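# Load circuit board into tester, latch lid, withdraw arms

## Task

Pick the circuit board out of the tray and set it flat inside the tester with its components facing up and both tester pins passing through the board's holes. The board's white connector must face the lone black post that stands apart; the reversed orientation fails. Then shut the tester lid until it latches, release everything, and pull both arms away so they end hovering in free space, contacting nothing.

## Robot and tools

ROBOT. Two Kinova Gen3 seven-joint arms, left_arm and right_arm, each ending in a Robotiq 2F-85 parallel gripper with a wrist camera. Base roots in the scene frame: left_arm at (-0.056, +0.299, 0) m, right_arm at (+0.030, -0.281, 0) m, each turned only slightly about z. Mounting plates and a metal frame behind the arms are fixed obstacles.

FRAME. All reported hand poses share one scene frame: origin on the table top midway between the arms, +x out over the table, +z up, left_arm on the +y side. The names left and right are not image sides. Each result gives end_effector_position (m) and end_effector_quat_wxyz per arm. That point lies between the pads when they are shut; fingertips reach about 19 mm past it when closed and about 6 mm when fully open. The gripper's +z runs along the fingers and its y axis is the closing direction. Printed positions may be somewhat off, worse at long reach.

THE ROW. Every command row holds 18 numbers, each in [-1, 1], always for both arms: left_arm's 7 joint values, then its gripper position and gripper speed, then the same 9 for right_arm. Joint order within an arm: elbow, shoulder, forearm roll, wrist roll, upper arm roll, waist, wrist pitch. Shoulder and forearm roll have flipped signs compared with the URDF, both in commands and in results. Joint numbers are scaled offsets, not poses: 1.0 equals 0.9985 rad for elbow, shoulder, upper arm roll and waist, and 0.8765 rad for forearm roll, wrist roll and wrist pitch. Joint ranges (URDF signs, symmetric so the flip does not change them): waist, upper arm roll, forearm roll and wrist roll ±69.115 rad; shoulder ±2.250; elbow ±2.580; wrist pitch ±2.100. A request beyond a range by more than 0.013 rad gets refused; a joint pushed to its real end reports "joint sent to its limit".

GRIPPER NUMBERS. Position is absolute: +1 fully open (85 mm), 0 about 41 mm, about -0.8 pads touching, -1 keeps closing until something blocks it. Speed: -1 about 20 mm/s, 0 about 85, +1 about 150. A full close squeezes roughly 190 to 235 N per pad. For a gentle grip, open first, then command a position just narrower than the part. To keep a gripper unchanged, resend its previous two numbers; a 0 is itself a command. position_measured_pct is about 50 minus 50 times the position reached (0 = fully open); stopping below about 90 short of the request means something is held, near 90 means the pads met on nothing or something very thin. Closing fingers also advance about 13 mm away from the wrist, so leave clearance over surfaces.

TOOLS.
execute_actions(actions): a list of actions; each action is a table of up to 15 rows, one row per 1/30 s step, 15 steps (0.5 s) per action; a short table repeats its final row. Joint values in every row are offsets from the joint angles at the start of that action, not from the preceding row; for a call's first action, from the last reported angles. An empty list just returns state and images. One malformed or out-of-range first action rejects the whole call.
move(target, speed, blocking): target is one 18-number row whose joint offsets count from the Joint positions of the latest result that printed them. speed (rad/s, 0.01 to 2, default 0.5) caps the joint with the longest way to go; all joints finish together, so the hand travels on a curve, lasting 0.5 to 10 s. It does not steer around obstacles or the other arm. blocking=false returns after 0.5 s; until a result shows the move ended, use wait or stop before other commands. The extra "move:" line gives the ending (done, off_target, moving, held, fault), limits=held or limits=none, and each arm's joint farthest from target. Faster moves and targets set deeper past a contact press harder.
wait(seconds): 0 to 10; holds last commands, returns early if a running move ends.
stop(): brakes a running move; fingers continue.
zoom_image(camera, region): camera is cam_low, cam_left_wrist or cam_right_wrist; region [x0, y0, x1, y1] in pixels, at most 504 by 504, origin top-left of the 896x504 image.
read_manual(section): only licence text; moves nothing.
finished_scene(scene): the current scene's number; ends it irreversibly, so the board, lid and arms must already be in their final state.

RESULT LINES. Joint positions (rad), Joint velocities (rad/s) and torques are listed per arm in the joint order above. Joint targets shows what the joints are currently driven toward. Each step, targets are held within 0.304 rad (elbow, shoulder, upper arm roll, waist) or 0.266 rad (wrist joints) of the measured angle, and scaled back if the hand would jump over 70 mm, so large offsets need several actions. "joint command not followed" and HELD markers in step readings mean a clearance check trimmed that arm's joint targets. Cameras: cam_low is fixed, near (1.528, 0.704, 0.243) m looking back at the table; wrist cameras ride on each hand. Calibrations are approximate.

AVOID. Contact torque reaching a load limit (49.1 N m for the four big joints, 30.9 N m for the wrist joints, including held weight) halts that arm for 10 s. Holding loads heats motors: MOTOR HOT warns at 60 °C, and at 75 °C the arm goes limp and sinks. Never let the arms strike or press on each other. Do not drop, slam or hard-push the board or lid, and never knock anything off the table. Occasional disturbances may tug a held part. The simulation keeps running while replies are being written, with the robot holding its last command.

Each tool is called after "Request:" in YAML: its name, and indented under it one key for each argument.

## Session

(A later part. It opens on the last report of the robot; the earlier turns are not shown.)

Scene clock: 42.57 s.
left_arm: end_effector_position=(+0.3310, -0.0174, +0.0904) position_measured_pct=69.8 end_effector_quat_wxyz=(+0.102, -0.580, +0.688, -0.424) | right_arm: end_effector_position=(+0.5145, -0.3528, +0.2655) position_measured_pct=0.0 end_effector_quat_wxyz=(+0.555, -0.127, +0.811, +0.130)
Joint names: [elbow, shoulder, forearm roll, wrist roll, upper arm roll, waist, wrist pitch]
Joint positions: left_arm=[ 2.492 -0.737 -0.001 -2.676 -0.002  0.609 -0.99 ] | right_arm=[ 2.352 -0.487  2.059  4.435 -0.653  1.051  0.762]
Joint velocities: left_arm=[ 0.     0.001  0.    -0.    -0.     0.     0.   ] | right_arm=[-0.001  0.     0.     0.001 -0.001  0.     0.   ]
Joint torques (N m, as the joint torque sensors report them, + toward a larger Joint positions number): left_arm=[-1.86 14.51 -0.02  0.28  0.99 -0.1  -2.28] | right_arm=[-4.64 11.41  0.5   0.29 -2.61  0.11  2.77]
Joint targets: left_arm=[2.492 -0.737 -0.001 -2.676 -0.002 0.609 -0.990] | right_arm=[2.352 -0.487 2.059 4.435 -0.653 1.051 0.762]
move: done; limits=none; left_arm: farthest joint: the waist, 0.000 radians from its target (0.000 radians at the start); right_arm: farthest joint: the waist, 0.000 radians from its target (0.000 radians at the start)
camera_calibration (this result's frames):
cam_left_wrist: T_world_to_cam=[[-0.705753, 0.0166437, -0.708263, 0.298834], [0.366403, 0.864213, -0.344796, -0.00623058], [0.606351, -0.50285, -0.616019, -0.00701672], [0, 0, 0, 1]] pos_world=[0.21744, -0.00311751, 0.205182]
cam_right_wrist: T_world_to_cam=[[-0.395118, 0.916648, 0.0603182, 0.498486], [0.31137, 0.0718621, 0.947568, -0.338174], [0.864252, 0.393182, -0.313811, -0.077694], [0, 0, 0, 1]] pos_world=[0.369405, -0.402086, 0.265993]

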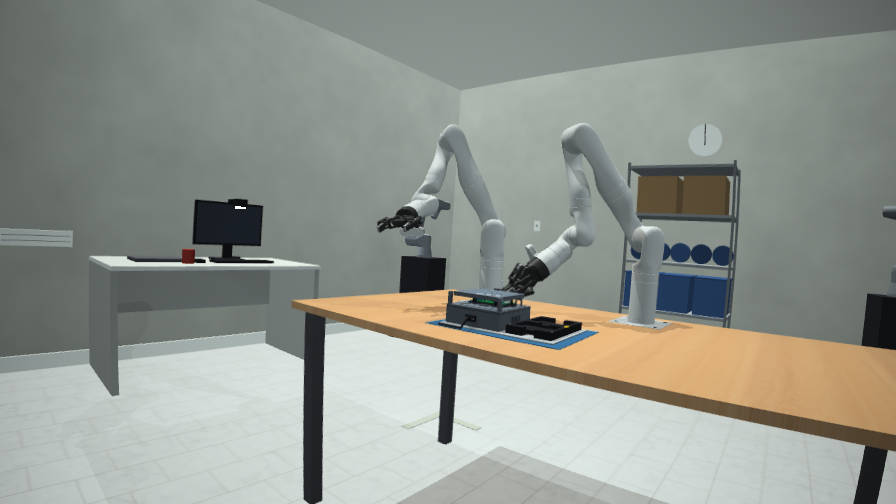

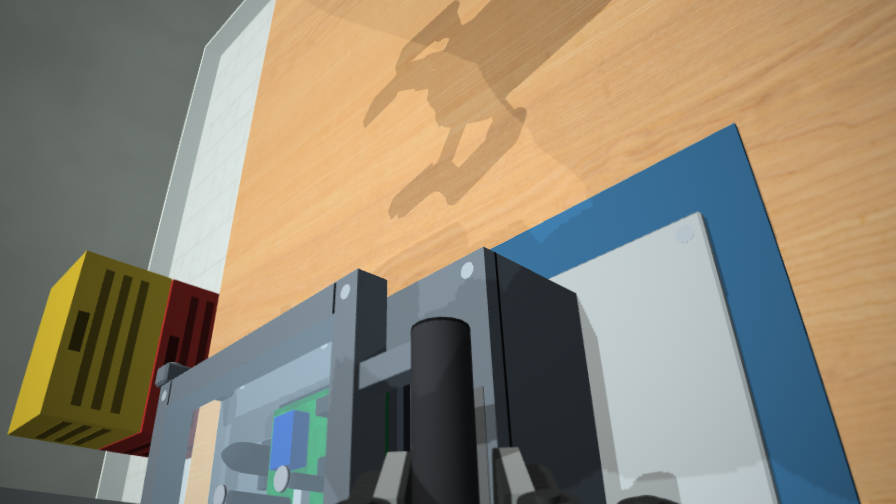

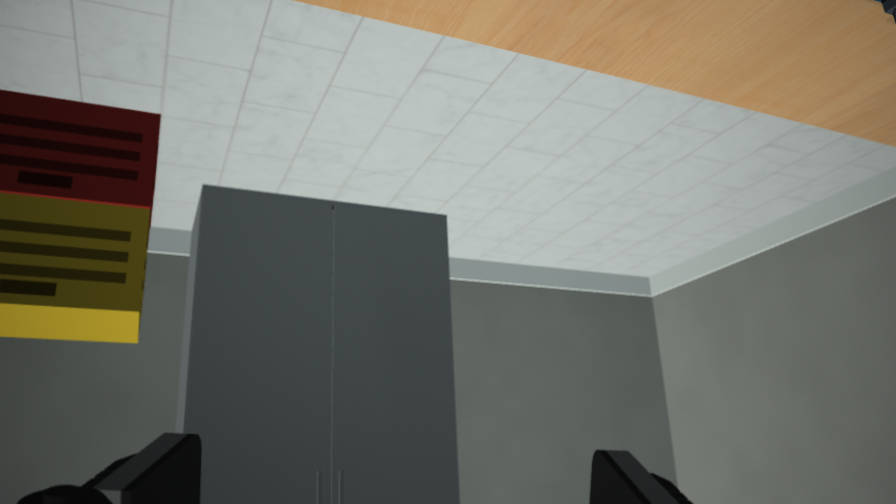

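Request:
move:
  target: [0.0594,0.1206,0,0.035,0,0.045,0.0696,-0.3,-0.5,0,0,0,0,0,0,0,1,0]
  speed: 0.1

Request:
move:
  target: [-0.1,0.25,0,0,0,0,0.4,-0.3,-0.5,0,0,0,0,0,0,0,1,0]
  speed: 0.4

Scene clock: 45.87 s.
left_arm: end_effector_position=(+0.3006, -0.0216, +0.1209) position_measured_pct=65.1 end_effector_quat_wxyz=(+0.086, -0.575, +0.692, -0.428) | right_arm: end_effector_position=(+0.5145, -0.3528, +0.2655) position_measured_pct=0.0 end_effector_quat_wxyz=(+0.555, -0.127, +0.811, +0.130)
Joint names: [elbow, shoulder, forearm roll, wrist roll, upper arm roll, waist, wrist pitch]
Joint positions: left_arm=[ 2.551 -0.617 -0.001 -2.645 -0.002  0.653 -0.929] | right_arm=[ 2.352 -0.487  2.059  4.435 -0.653  1.051  0.762]
Joint velocities: left_arm=[-0.     0.003  0.    -0.     0.     0.001  0.001] | right_arm=[-0.    -0.001  0.    -0.001  0.     0.001 -0.   ]
Joint torques (N m, as the joint torque sensors report them, + toward a larger Joint positions number): left_arm=[-2.08 13.15 -0.1   0.22  0.56 -0.03 -2.22] | right_arm=[-4.62 11.44  0.43  0.4  -2.47  0.24  2.84]
Joint targets: left_arm=[2.551 -0.616 -0.001 -2.645 -0.002 0.654 -0.929] | right_arm=[2.352 -0.487 2.059 4.435 -0.653 1.051 0.762]
move: done; limits=none; left_arm: farthest joint: the waist, 0.000 radians from its target (0.045 radians at the start); right_arm: farthest joint: the waist, 0.000 radians from its target (0.000 radians at the start)
camera_calibration (this result's frames):
cam_left_wrist: T_world_to_cam=[[-0.715838, 0.0214467, -0.697937, 0.300941], [0.383013, 0.847803, -0.366784, 0.0163726], [0.583847, -0.529877, -0.615104, 0.034118], [0, 0, 0, 1]] pos_world=[0.189235, -0.00225658, 0.237029]
cam_right_wrist: T_world_to_cam=[[-0.395117, 0.916648, 0.0603174, 0.498487], [0.311368, 0.0718619, 0.947568, -0.338174], [0.864252, 0.393181, -0.313809, -0.0776955], [0, 0, 0, 1]] pos_world=[0.369406, -0.402087, 0.265994]

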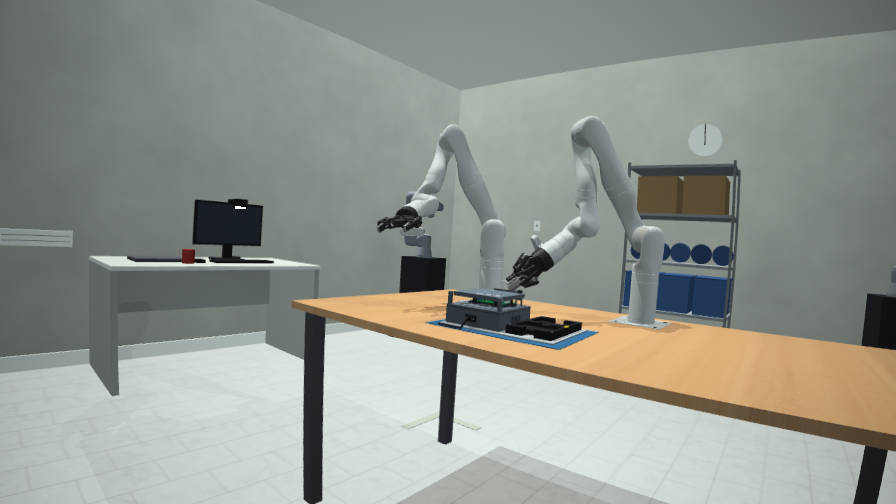

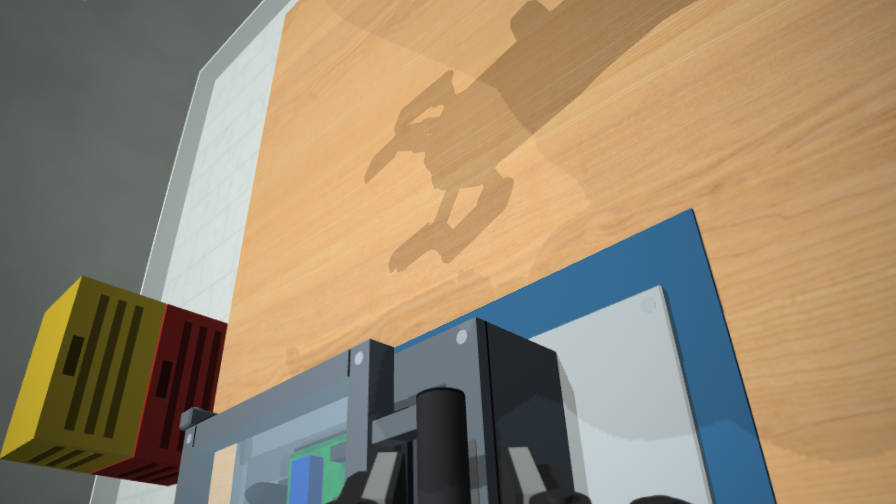

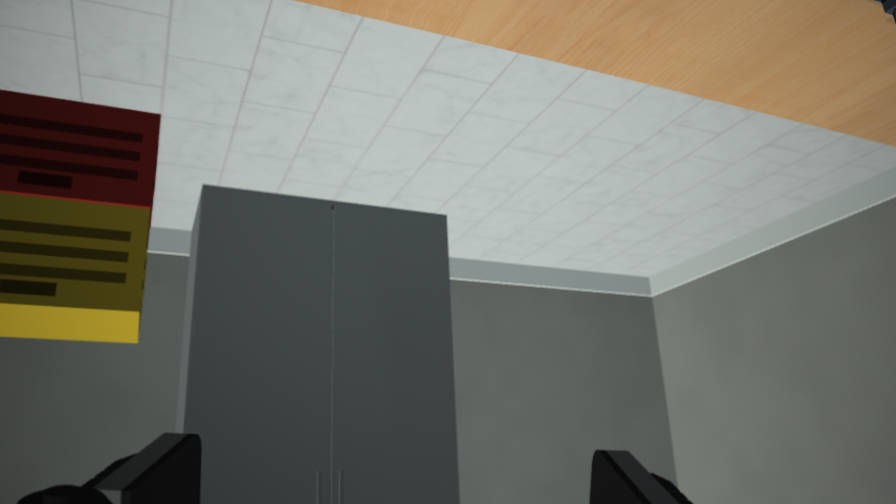

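Scene clock: 47.23 s.
left_arm: end_effector_position=(+0.3127, -0.0314, +0.1862) position_measured_pct=65.1 end_effector_quat_wxyz=(+0.085, -0.575, +0.692, -0.427) | right_arm: end_effector_position=(+0.5145, -0.3528, +0.2655) position_measured_pct=0.0 end_effector_quat_wxyz=(+0.555, -0.127, +0.811, +0.130)
Joint names: [elbow, shoulder, forearm roll, wrist roll, upper arm roll, waist, wrist pitch]
Joint positions: left_arm=[ 2.452 -0.367 -0.001 -2.645 -0.002  0.653 -0.579] | right_arm=[ 2.352 -0.487  2.059  4.435 -0.653  1.051  0.762]
Joint velocities: left_arm=[ 0.     0.003 -0.     0.    -0.     0.    -0.   ] | right_arm=[-0.001 -0.     0.     0.001  0.     0.001 -0.   ]
Joint torques (N m, as the joint torque sensors report them, + toward a larger Joint positions number): left_arm=[-5.45 12.01 -0.15  0.17  0.47  0.04 -2.37] | right_arm=[-4.59 11.43  0.49  0.36 -2.45  0.13  2.87]
Joint targets: left_arm=[2.452 -0.367 -0.001 -2.645 -0.002 0.653 -0.579] | right_arm=[2.352 -0.487 2.059 4.435 -0.653 1.051 0.762]
move: done; limits=none; left_arm: farthest joint: the waist, 0.000 radians from its target (0.000 radians at the start); right_arm: farthest joint: the waist, 0.000 radians from its target (0.000 radians at the start)
camera_calibration (this result's frames):
cam_left_wrist: T_world_to_cam=[[-0.716884, 0.021549, -0.696859, 0.355417], [0.382318, 0.847988, -0.367082, 0.0443084], [0.583018, -0.529577, -0.616148, 0.0624735], [0, 0, 0, 1]] pos_world=[0.20143, -0.0121474, 0.302434]
cam_right_wrist: T_world_to_cam=[[-0.395116, 0.916649, 0.0603169, 0.498488], [0.311367, 0.0718613, 0.947569, -0.338174], [0.864253, 0.39318, -0.313807, -0.0776971], [0, 0, 0, 1]] pos_world=[0.369407, -0.402087, 0.265994]

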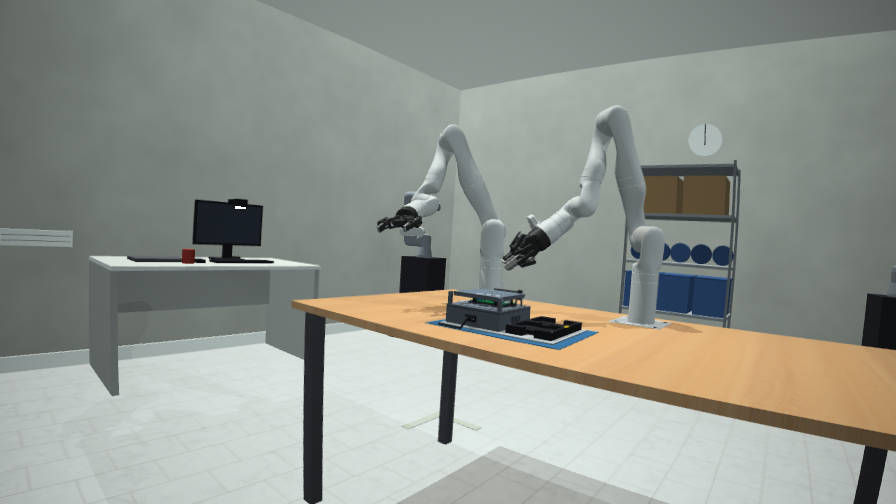

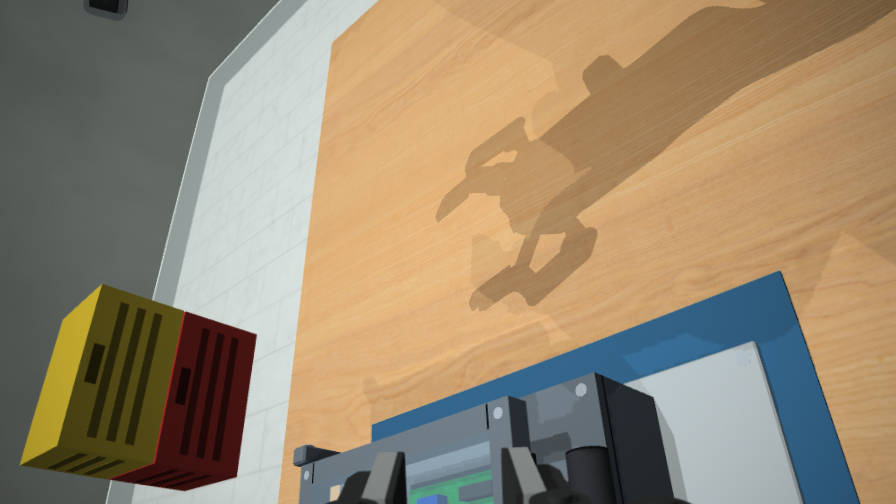

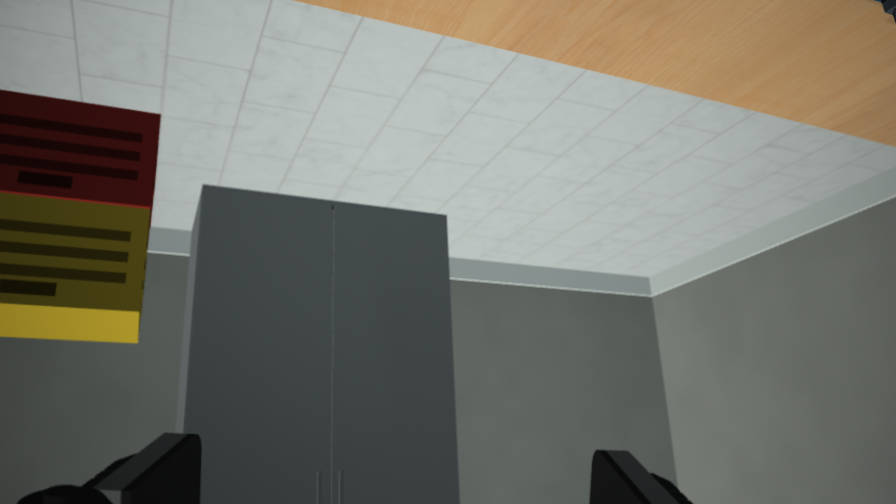

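Request:
finished_scene:
  scene: 1

The scene is finished: the task was done.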